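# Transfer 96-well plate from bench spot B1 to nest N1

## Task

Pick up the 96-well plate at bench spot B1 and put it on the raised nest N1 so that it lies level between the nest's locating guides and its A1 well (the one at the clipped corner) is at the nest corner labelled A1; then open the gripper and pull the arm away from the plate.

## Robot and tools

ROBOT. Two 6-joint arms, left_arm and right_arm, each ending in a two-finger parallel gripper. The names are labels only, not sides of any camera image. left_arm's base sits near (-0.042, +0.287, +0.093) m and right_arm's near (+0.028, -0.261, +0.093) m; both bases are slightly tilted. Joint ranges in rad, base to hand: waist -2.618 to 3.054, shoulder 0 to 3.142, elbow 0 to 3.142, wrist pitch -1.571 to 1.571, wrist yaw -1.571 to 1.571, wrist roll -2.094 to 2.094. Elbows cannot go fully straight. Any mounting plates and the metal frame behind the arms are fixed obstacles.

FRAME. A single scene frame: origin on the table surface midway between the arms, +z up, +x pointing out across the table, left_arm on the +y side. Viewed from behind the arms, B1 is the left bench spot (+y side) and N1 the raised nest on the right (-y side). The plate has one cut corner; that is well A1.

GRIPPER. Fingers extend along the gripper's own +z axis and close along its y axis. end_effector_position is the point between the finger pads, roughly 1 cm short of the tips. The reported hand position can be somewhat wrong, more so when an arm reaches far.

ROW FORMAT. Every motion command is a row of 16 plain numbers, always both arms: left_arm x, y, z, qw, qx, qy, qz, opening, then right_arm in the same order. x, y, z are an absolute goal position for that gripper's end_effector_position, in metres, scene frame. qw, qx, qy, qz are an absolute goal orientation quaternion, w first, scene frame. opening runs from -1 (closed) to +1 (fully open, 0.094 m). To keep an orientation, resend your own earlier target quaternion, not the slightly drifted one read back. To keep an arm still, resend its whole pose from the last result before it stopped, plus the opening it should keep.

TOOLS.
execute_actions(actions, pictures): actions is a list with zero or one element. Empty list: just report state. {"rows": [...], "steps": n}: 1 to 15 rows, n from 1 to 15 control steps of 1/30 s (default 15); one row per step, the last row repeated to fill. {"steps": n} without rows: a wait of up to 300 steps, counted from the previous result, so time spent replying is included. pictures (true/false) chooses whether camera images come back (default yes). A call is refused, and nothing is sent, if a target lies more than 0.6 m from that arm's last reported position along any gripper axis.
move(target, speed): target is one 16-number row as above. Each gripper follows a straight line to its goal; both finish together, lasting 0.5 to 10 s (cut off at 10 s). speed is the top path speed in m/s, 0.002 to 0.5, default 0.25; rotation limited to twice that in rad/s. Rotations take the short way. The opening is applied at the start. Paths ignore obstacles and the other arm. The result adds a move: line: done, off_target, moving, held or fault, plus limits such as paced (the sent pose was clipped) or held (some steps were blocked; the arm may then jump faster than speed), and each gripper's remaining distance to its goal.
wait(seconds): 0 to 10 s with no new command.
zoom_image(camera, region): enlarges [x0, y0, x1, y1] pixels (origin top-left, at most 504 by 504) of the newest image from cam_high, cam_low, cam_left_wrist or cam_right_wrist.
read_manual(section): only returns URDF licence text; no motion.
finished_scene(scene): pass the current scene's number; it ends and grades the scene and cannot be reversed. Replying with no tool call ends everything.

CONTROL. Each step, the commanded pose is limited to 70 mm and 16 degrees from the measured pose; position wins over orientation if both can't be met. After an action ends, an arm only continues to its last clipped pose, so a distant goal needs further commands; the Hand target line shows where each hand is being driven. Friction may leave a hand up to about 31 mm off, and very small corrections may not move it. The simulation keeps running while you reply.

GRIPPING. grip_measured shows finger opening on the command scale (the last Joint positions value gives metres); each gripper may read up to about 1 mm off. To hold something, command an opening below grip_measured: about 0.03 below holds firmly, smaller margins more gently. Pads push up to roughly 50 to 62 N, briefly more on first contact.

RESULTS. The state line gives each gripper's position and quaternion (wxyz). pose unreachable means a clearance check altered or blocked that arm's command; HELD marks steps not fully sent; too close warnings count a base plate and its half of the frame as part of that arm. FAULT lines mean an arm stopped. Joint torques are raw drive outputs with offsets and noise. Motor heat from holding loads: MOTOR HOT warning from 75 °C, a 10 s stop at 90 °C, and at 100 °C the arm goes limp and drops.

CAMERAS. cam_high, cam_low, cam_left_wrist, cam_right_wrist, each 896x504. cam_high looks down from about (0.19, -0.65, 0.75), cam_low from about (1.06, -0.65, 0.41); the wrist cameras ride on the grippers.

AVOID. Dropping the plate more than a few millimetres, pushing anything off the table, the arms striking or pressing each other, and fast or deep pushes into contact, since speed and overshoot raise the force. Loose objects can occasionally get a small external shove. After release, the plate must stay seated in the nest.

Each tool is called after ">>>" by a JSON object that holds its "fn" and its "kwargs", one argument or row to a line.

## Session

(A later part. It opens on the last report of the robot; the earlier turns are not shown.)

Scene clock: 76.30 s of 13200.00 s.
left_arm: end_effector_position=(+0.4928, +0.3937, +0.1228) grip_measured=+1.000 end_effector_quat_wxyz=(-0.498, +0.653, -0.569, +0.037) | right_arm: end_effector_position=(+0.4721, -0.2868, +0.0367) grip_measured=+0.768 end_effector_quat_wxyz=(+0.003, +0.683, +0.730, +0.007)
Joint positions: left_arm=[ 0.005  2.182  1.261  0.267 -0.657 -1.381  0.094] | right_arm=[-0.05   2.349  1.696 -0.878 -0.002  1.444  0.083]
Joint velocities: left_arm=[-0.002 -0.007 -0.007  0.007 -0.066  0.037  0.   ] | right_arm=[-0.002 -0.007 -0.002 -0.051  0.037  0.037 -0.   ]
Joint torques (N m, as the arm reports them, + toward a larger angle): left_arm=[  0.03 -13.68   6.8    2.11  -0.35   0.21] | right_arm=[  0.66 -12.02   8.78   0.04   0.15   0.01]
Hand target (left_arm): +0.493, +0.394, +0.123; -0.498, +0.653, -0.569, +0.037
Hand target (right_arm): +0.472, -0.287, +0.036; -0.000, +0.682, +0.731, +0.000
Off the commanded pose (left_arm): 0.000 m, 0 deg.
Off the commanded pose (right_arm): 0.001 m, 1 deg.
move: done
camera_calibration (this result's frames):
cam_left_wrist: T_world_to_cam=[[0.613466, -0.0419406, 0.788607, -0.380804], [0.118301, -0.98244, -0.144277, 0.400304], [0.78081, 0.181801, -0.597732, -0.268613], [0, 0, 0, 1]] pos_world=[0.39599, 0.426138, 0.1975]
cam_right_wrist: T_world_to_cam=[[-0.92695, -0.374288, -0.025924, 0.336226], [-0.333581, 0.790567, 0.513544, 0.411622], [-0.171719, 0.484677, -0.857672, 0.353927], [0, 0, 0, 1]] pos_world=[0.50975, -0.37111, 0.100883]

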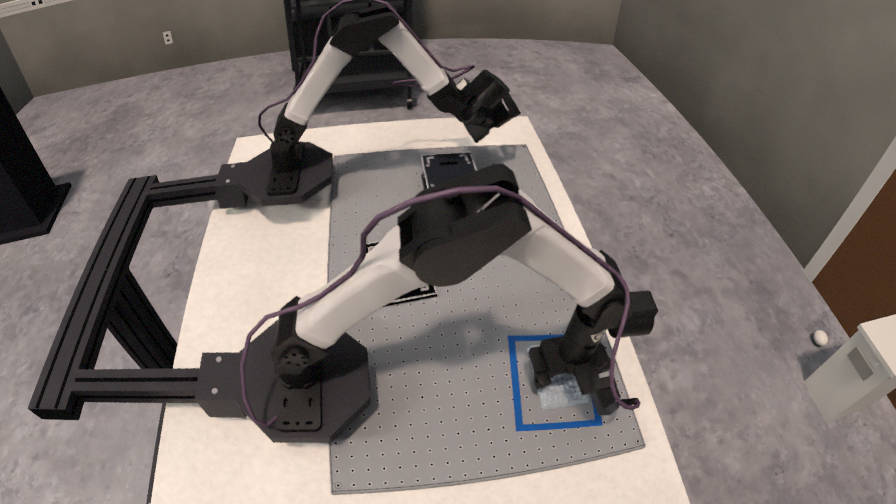

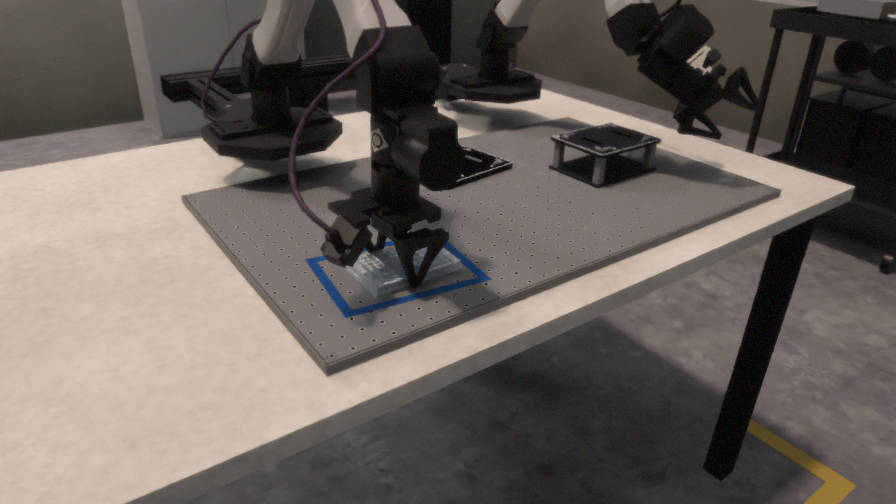

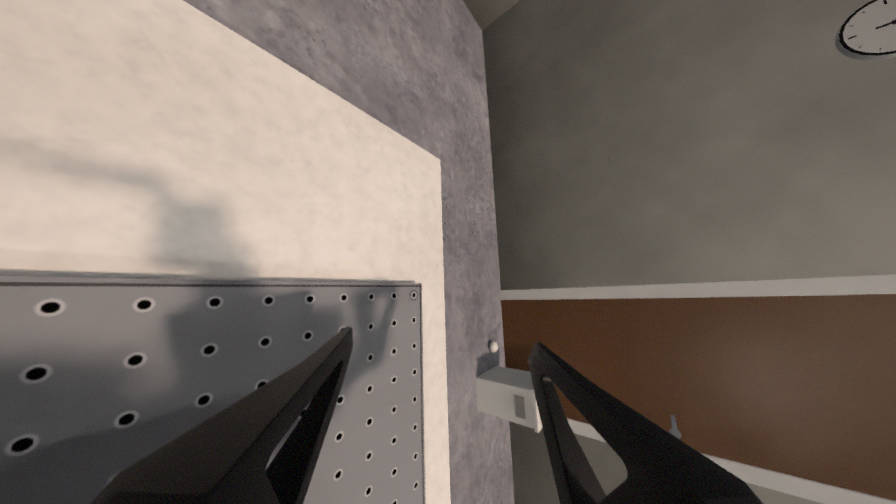

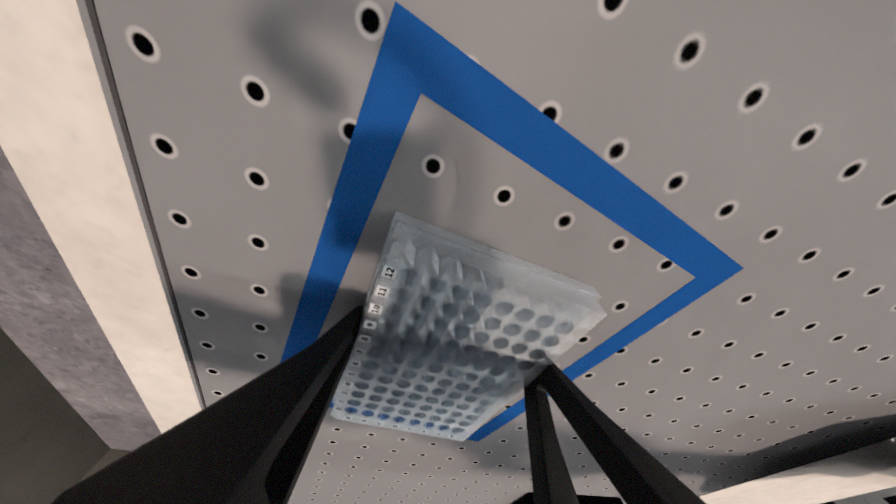

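Lift, then move to handoff with yaw 0.

>>> {"fn": "move", "kwargs": {
  "target": [0.4928,0.3937,0.1228,-0.498,0.653,-0.569,0.037,1, 0.47,-0.2868,0.12,0,0.682,0.731,0,0.72],
  "speed": 0.05
}}

>>> {"fn": "move", "kwargs": {
  "target": [0.4928,0.3937,0.1228,-0.498,0.653,-0.569,0.037,1, 0.43,0.0,0.12,0,0,1,0,0.72],
  "speed": 0.1
}}

Scene clock: 83.33 s of 13200.00 s.
left_arm: end_effector_position=(+0.4928, +0.3937, +0.1228) grip_measured=+1.000 end_effector_quat_wxyz=(-0.498, +0.653, -0.569, +0.037) | right_arm: end_effector_position=(+0.4659, -0.2868, +0.1103) grip_measured=+0.768 end_effector_quat_wxyz=(-0.007, +0.683, +0.731, -0.001)
Joint positions: left_arm=[ 0.005  2.182  1.261  0.267 -0.657 -1.381  0.094] | right_arm=[-0.05   2.254  1.836 -1.14  -0.002  1.444  0.083]
Joint velocities: left_arm=[ 0.002 -0.002 -0.002 -0.037  0.007  0.037  0.   ] | right_arm=[-0.002 -0.007 -0.002 -0.022 -0.037 -0.022  0.   ]
Joint torques (N m, as the arm reports them, + toward a larger angle): left_arm=[  0.03 -13.68   6.83   2.12  -0.34   0.21] | right_arm=[  0.74 -14.02   9.14  -0.07   0.15   0.02]
Hand target (left_arm): +0.493, +0.394, +0.123; -0.498, +0.653, -0.569, +0.037
Hand target (right_arm): +0.468, -0.287, +0.120; -0.000, +0.682, +0.731, +0.000
Off the commanded pose (left_arm): 0.000 m, 0 deg.
Off the commanded pose (right_arm): 0.010 m, 1 deg.
After step 90, 1.90 s passed at rest.
move: done
camera_calibration (this result's frames):
cam_left_wrist: T_world_to_cam=[[0.613466, -0.0419406, 0.788607, -0.380804], [0.118301, -0.98244, -0.144277, 0.400304], [0.78081, 0.181801, -0.597732, -0.268613], [0, 0, 0, 1]] pos_world=[0.39599, 0.426138, 0.1975]
cam_right_wrist: T_world_to_cam=[[-0.927272, -0.374383, -0.00214656, 0.329898], [-0.320057, 0.789717, 0.523364, 0.364103], [-0.194244, 0.485988, -0.852106, 0.426265], [0, 0, 0, 1]] pos_world=[0.505238, -0.37119, 0.173373]

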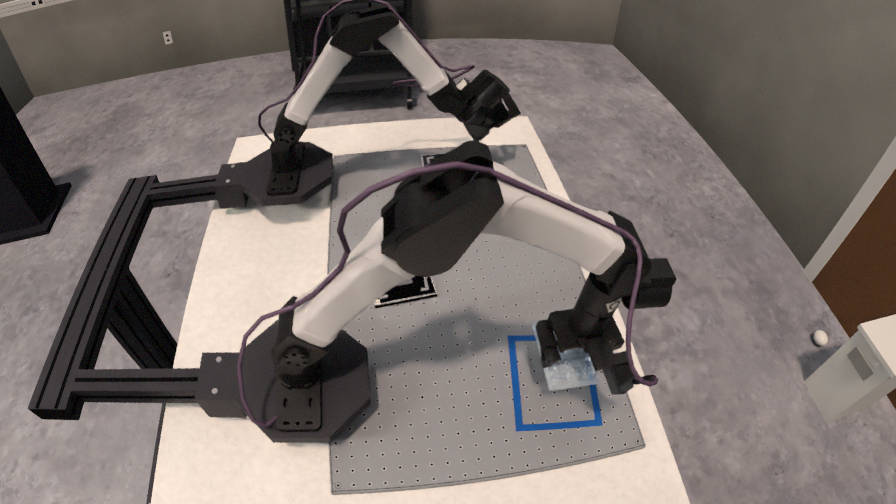

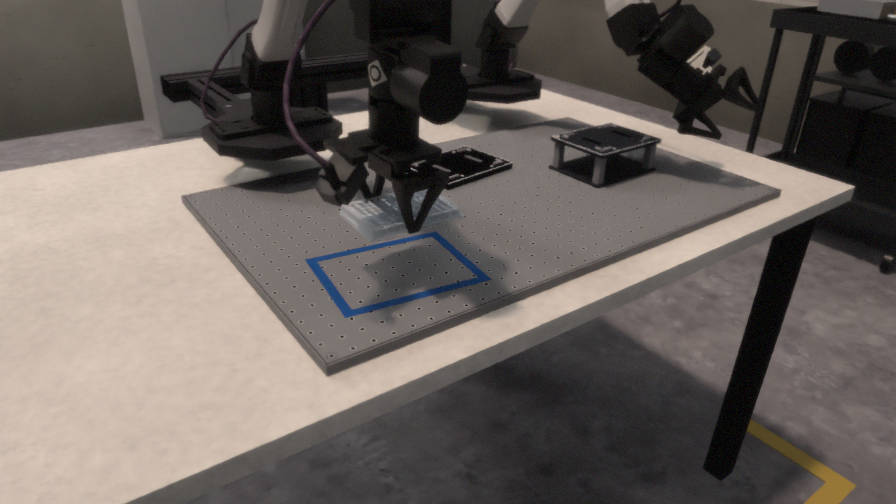

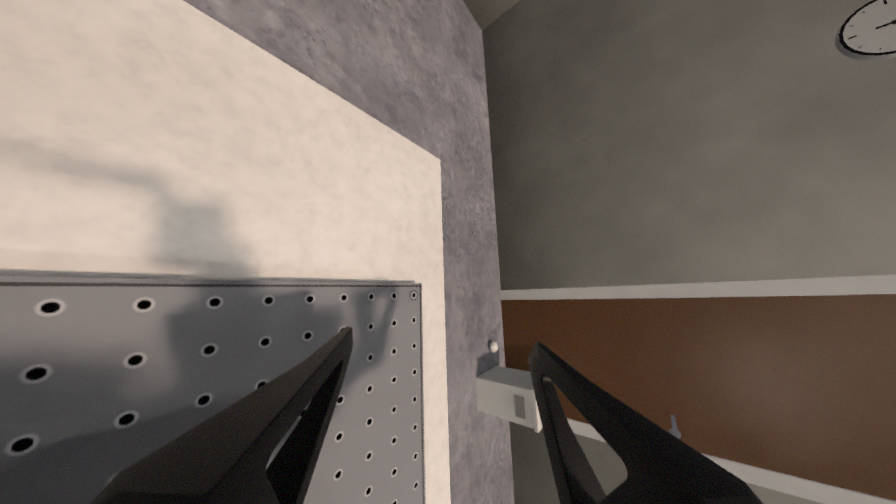

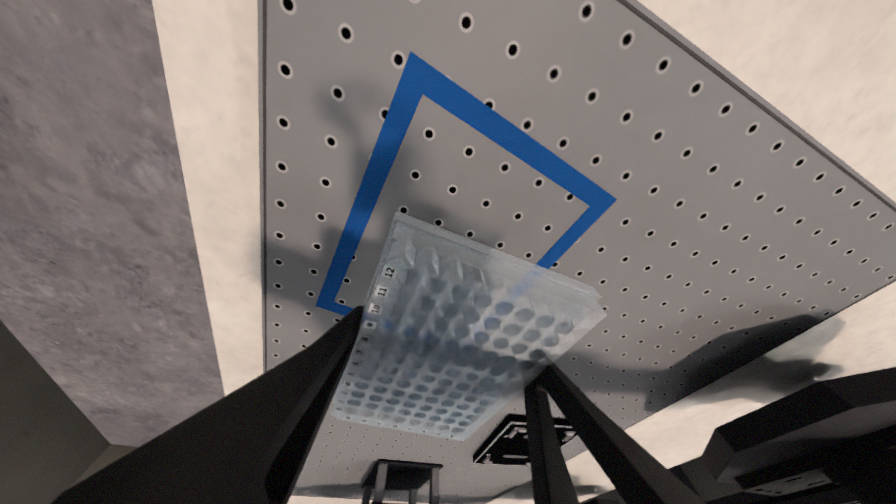

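Scene clock: 91.20 s of 13200.00 s.
left_arm: end_effector_position=(+0.4928, +0.3937, +0.1228) grip_measured=+1.000 end_effector_quat_wxyz=(-0.498, +0.653, -0.569, +0.037) | right_arm: end_effector_position=(+0.4356, +0.0012, +0.1214) grip_measured=+0.768 end_effector_quat_wxyz=(+0.001, +0.011, +1.000, +0.013)
Joint positions: left_arm=[ 0.005  2.182  1.261  0.267 -0.657 -1.381  0.094] | right_arm=[ 0.581  2.45   2.212 -1.298 -0.002  0.594  0.083]
Joint velocities: left_arm=[ 0.002 -0.012  0.002 -0.081 -0.022 -0.066  0.   ] | right_arm=[ 0.002 -0.002  0.007 -0.11  -0.007 -0.022 -0.001]
Joint torques (N m, as the arm reports them, + toward a larger angle): left_arm=[  0.02 -13.67   6.83   2.12  -0.34   0.21] | right_arm=[  1.47 -13.42   9.64   0.09  -0.02  -0.09]
Hand target (left_arm): +0.493, +0.394, +0.123; -0.498, +0.653, -0.569, +0.037
Hand target (right_arm): +0.432, +0.005, +0.121; -0.004, -0.000, +1.000, +0.012
Off the commanded pose (left_arm): 0.000 m, 0 deg.
Off the commanded pose (right_arm): 0.006 m, 2 deg.
move: done
camera_calibration (this result's frames):
cam_left_wrist: T_world_to_cam=[[0.613466, -0.0419406, 0.788607, -0.380804], [0.118301, -0.98244, -0.144277, 0.400304], [0.78081, 0.181801, -0.597732, -0.268613], [0, 0, 0, 1]] pos_world=[0.39599, 0.426138, 0.1975]
cam_right_wrist: T_world_to_cam=[[0.289851, -0.956443, -0.0346883, -0.115914], [-0.821341, -0.267187, 0.503995, 0.343189], [-0.491311, -0.117592, -0.86301, 0.421306], [0, 0, 0, 1]] pos_world=[0.522465, 0.0303725, 0.186605]

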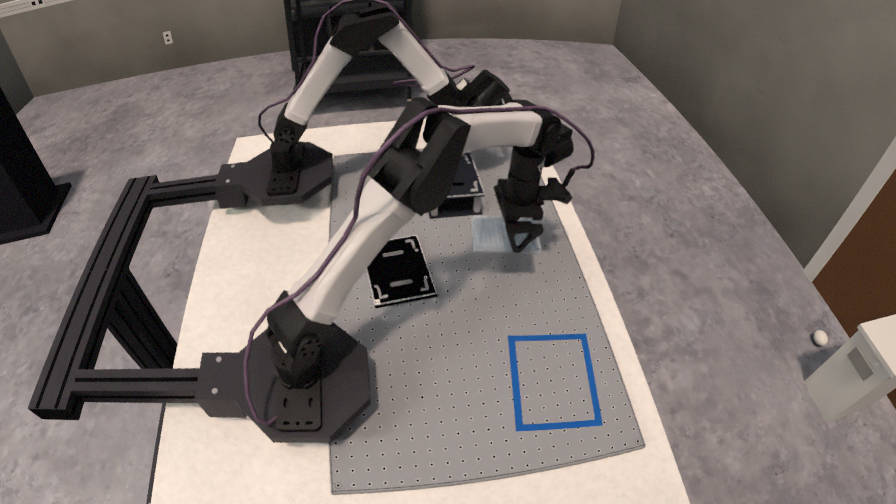

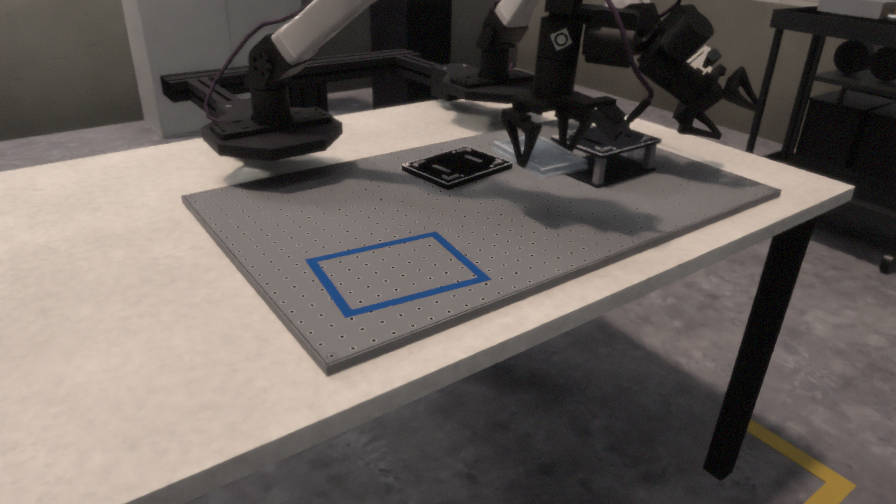

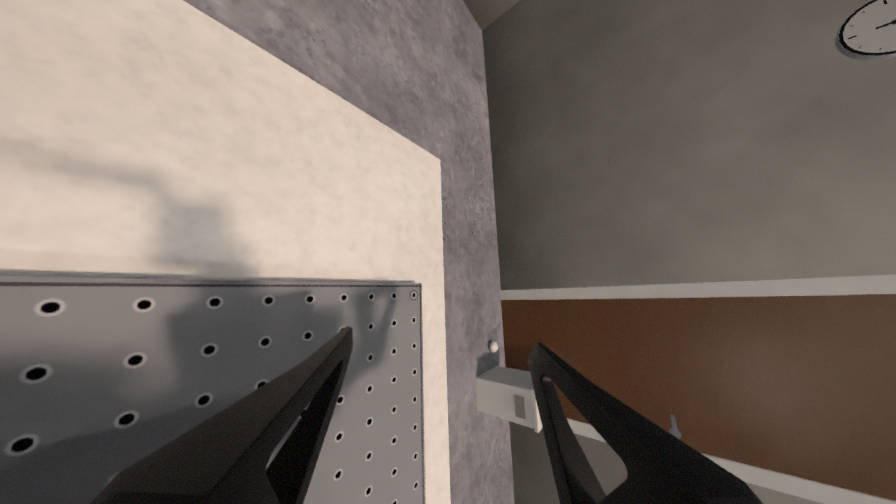

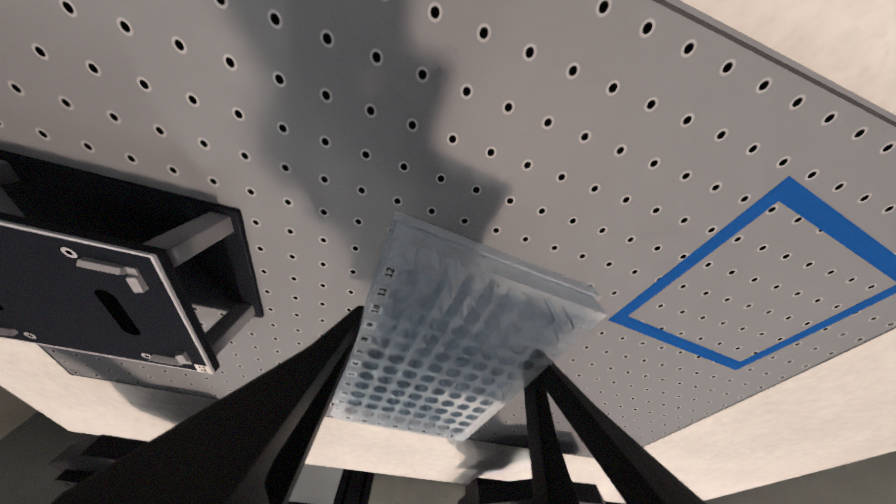

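>>> {"fn": "move", "kwargs": {
  "target": [0.4928,0.3937,0.1228,-0.498,0.653,-0.569,0.037,1, 0.43,0.0,0.035,0,0,1,0,0.72],
  "speed": 0.03
}}

>>> {"fn": "zoom_image", "kwargs": {
  "camera": "cam_low",
  "region": [440, 90, 660, 230]
}}

Scene clock: 99.37 s of 13200.00 s.
left_arm: end_effector_position=(+0.4928, +0.3937, +0.1228) grip_measured=+1.000 end_effector_quat_wxyz=(-0.498, +0.653, -0.569, +0.037) | right_arm: end_effector_position=(+0.4350, +0.0000, +0.0437) grip_measured=+0.768 end_effector_quat_wxyz=(+0.000, +0.010, +1.000, +0.005)
Joint positions: left_arm=[ 0.005  2.182  1.261  0.267 -0.657 -1.381  0.094] | right_arm=[ 0.581  2.518  2.025 -1.054  0.01   0.592  0.083]
Joint velocities: left_arm=[-0.007 -0.007  0.002 -0.051  0.022 -0.066  0.   ] | right_arm=[-0.007 -0.012  0.007 -0.007  0.007 -0.037  0.   ]
Joint torques (N m, as the arm reports them, + toward a larger angle): left_arm=[  0.02 -13.66   6.85   2.11  -0.34   0.22] | right_arm=[  1.44 -13.76   6.05   0.47   0.11  -0.1 ]
Hand target (left_arm): +0.493, +0.394, +0.123; -0.498, +0.653, -0.569, +0.037
Hand target (right_arm): +0.432, +0.001, +0.035; -0.001, +0.000, +1.000, -0.000
Off the commanded pose (left_arm): 0.000 m, 0 deg.
Off the commanded pose (right_arm): 0.010 m, 1 deg.
After step 90, 1.97 s passed at rest.
move: done
camera_calibration (this result's frames):
cam_left_wrist: T_world_to_cam=[[0.613466, -0.0419406, 0.788607, -0.380804], [0.118301, -0.98244, -0.144277, 0.400304], [0.78081, 0.181801, -0.597732, -0.268613], [0, 0, 0, 1]] pos_world=[0.39599, 0.426138, 0.1975]
cam_right_wrist: T_world_to_cam=[[0.291663, -0.956312, -0.0200189, -0.120959], [-0.819637, -0.260658, 0.51015, 0.380556], [-0.493081, -0.132384, -0.859852, 0.354464], [0, 0, 0, 1]] pos_world=[0.521976, 0.0304457, 0.108225]

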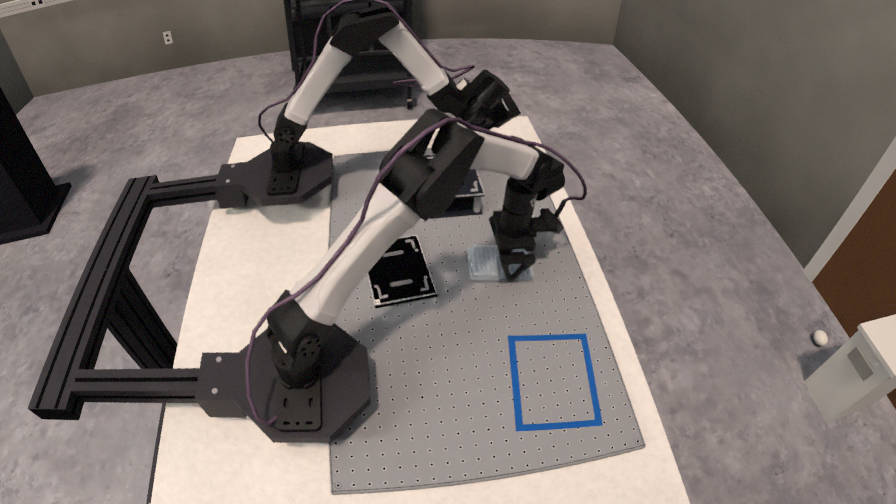

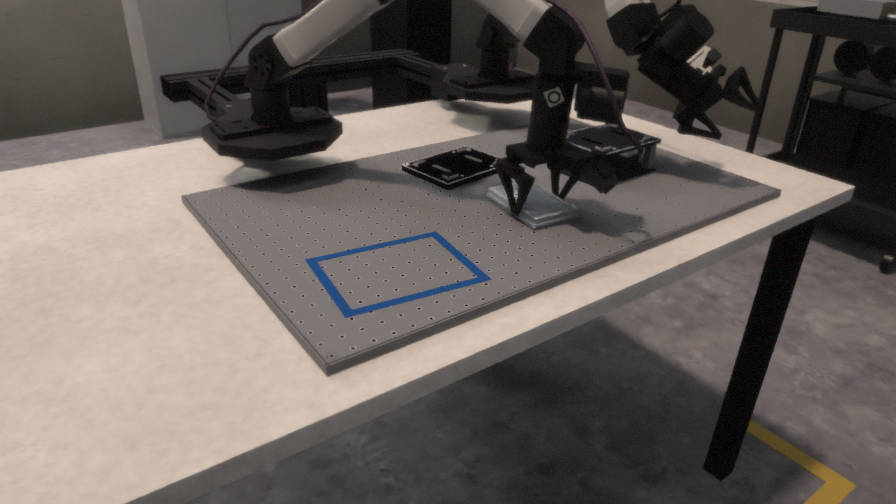

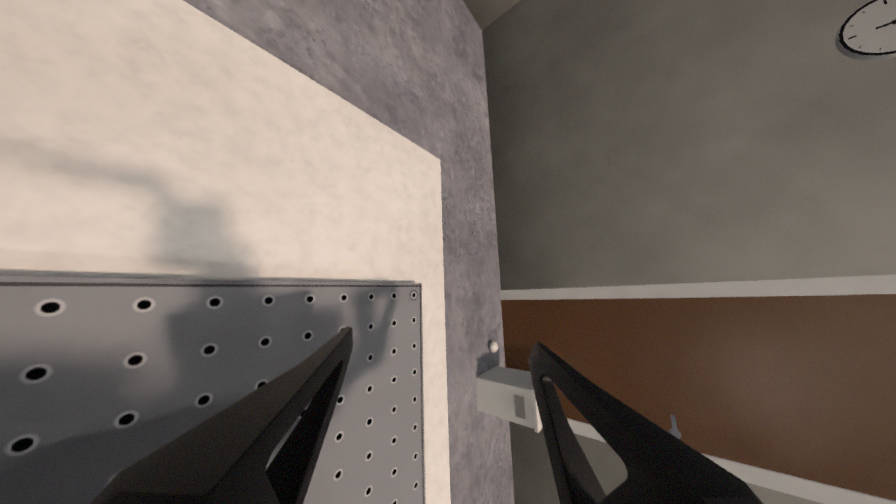

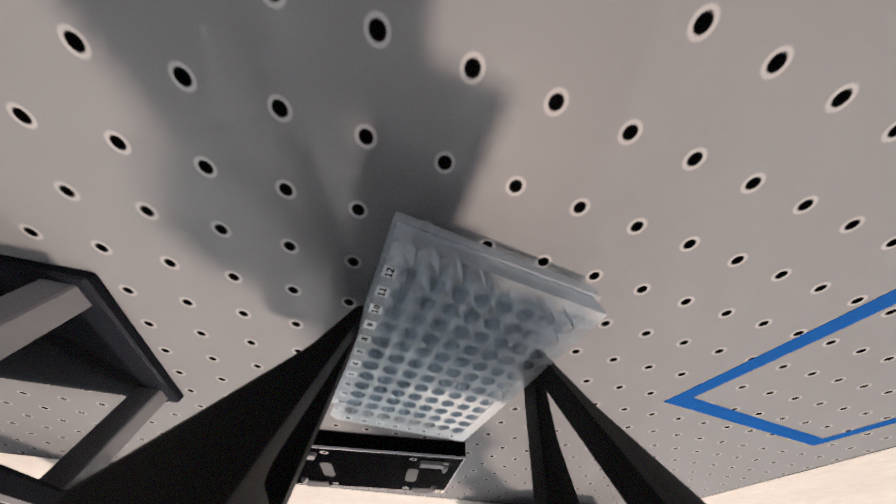

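Region (440, 90, 660, 230) of cam_low's 896x504 image, scaled by 2.291, with more detail than that image has; it fills the top 321 rows of this view, and the rest is white.

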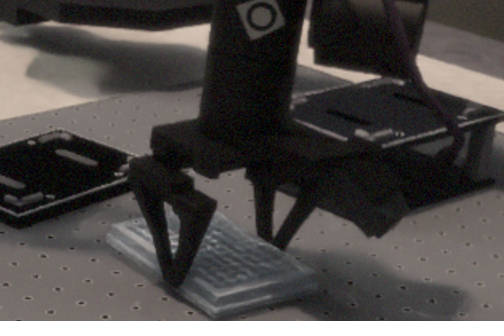

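>>> {"fn": "move", "kwargs": {
  "target": [0.4928,0.3937,0.1228,-0.498,0.653,-0.569,0.037,1, 0.43,0.0,0.026,0,0,1,0,0.72],
  "speed": 0.02
}}

Scene clock: 104.70 s of 13200.00 s.
left_arm: end_effector_position=(+0.4928, +0.3937, +0.1228) grip_measured=+1.000 end_effector_quat_wxyz=(-0.498, +0.653, -0.569, +0.037) | right_arm: end_effector_position=(+0.4341, -0.0005, +0.0379) grip_measured=+0.768 end_effector_quat_wxyz=(+0.002, +0.010, +1.000, +0.006)
Joint positions: left_arm=[ 0.005  2.182  1.261  0.267 -0.657 -1.381  0.094] | right_arm=[ 0.581  2.518  2.001 -1.027  0.01   0.592  0.083]
Joint velocities: left_arm=[ 0.002 -0.002 -0.012 -0.051 -0.081 -0.022  0.   ] | right_arm=[-0.007  0.007  0.007  0.037 -0.037  0.007 -0.   ]
Joint torques (N m, as the arm reports them, + toward a larger angle): left_arm=[  0.04 -13.7    6.79   2.13  -0.34   0.21] | right_arm=[  1.42 -13.3    5.77   0.56   0.11  -0.1 ]
Hand target (left_arm): +0.493, +0.394, +0.123; -0.498, +0.653, -0.569, +0.037
Hand target (right_arm): +0.430, +0.000, +0.026; -0.001, +0.000, +1.000, +0.000
Off the commanded pose (left_arm): 0.000 m, 0 deg.
Off the commanded pose (right_arm): 0.013 m, 1 deg.
After step 90, 1.17 s passed at rest.
move: off_target (right_arm)
camera_calibration (this result's frames):
cam_left_wrist: T_world_to_cam=[[0.613466, -0.0419406, 0.788607, -0.380804], [0.118301, -0.98244, -0.144277, 0.400304], [0.78081, 0.181801, -0.597732, -0.268613], [0, 0, 0, 1]] pos_world=[0.39599, 0.426138, 0.1975]
cam_right_wrist: T_world_to_cam=[[0.291662, -0.956304, -0.0203791, -0.121301], [-0.820898, -0.261187, 0.507846, 0.383291], [-0.490978, -0.13139, -0.861207, 0.348093], [0, 0, 0, 1]] pos_world=[0.520928, 0.0298465, 0.102655]

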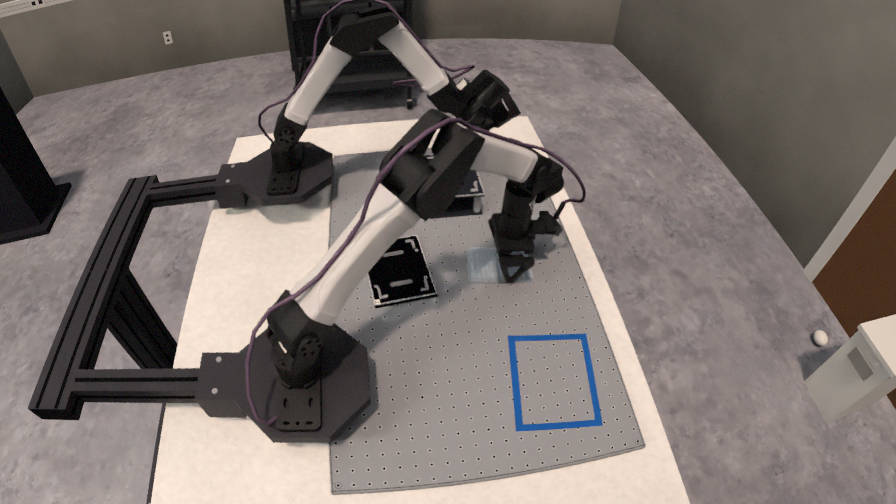

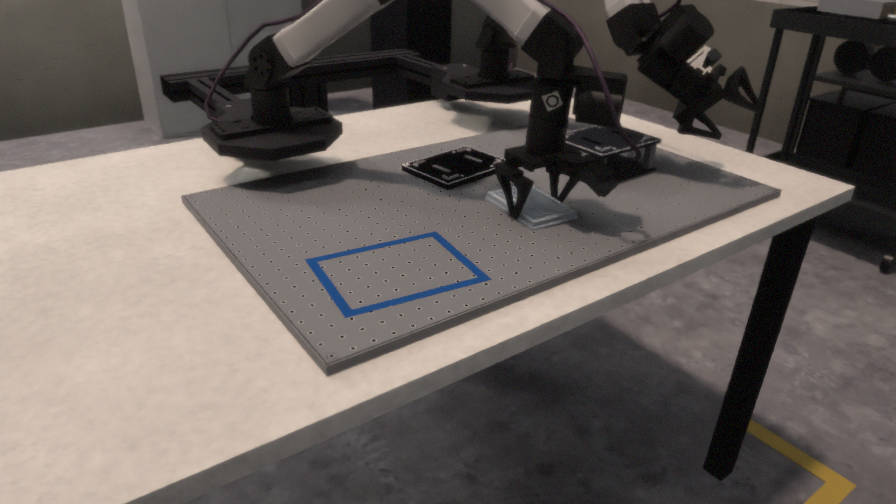

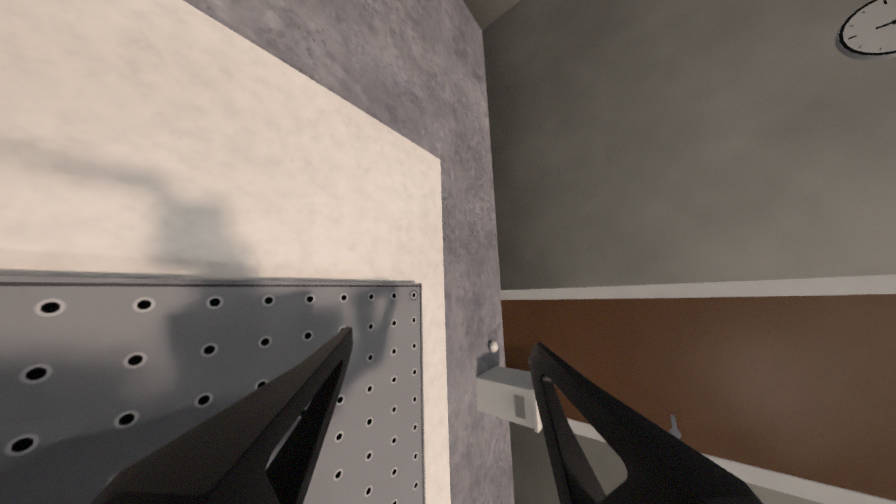

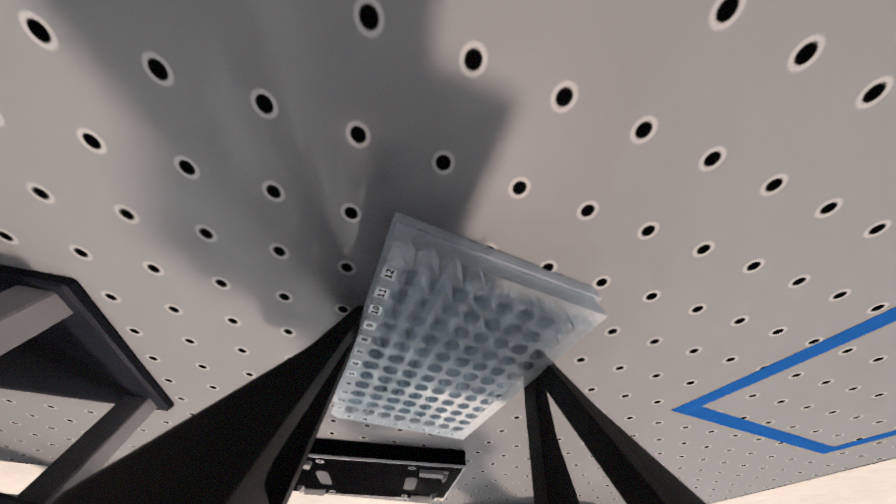

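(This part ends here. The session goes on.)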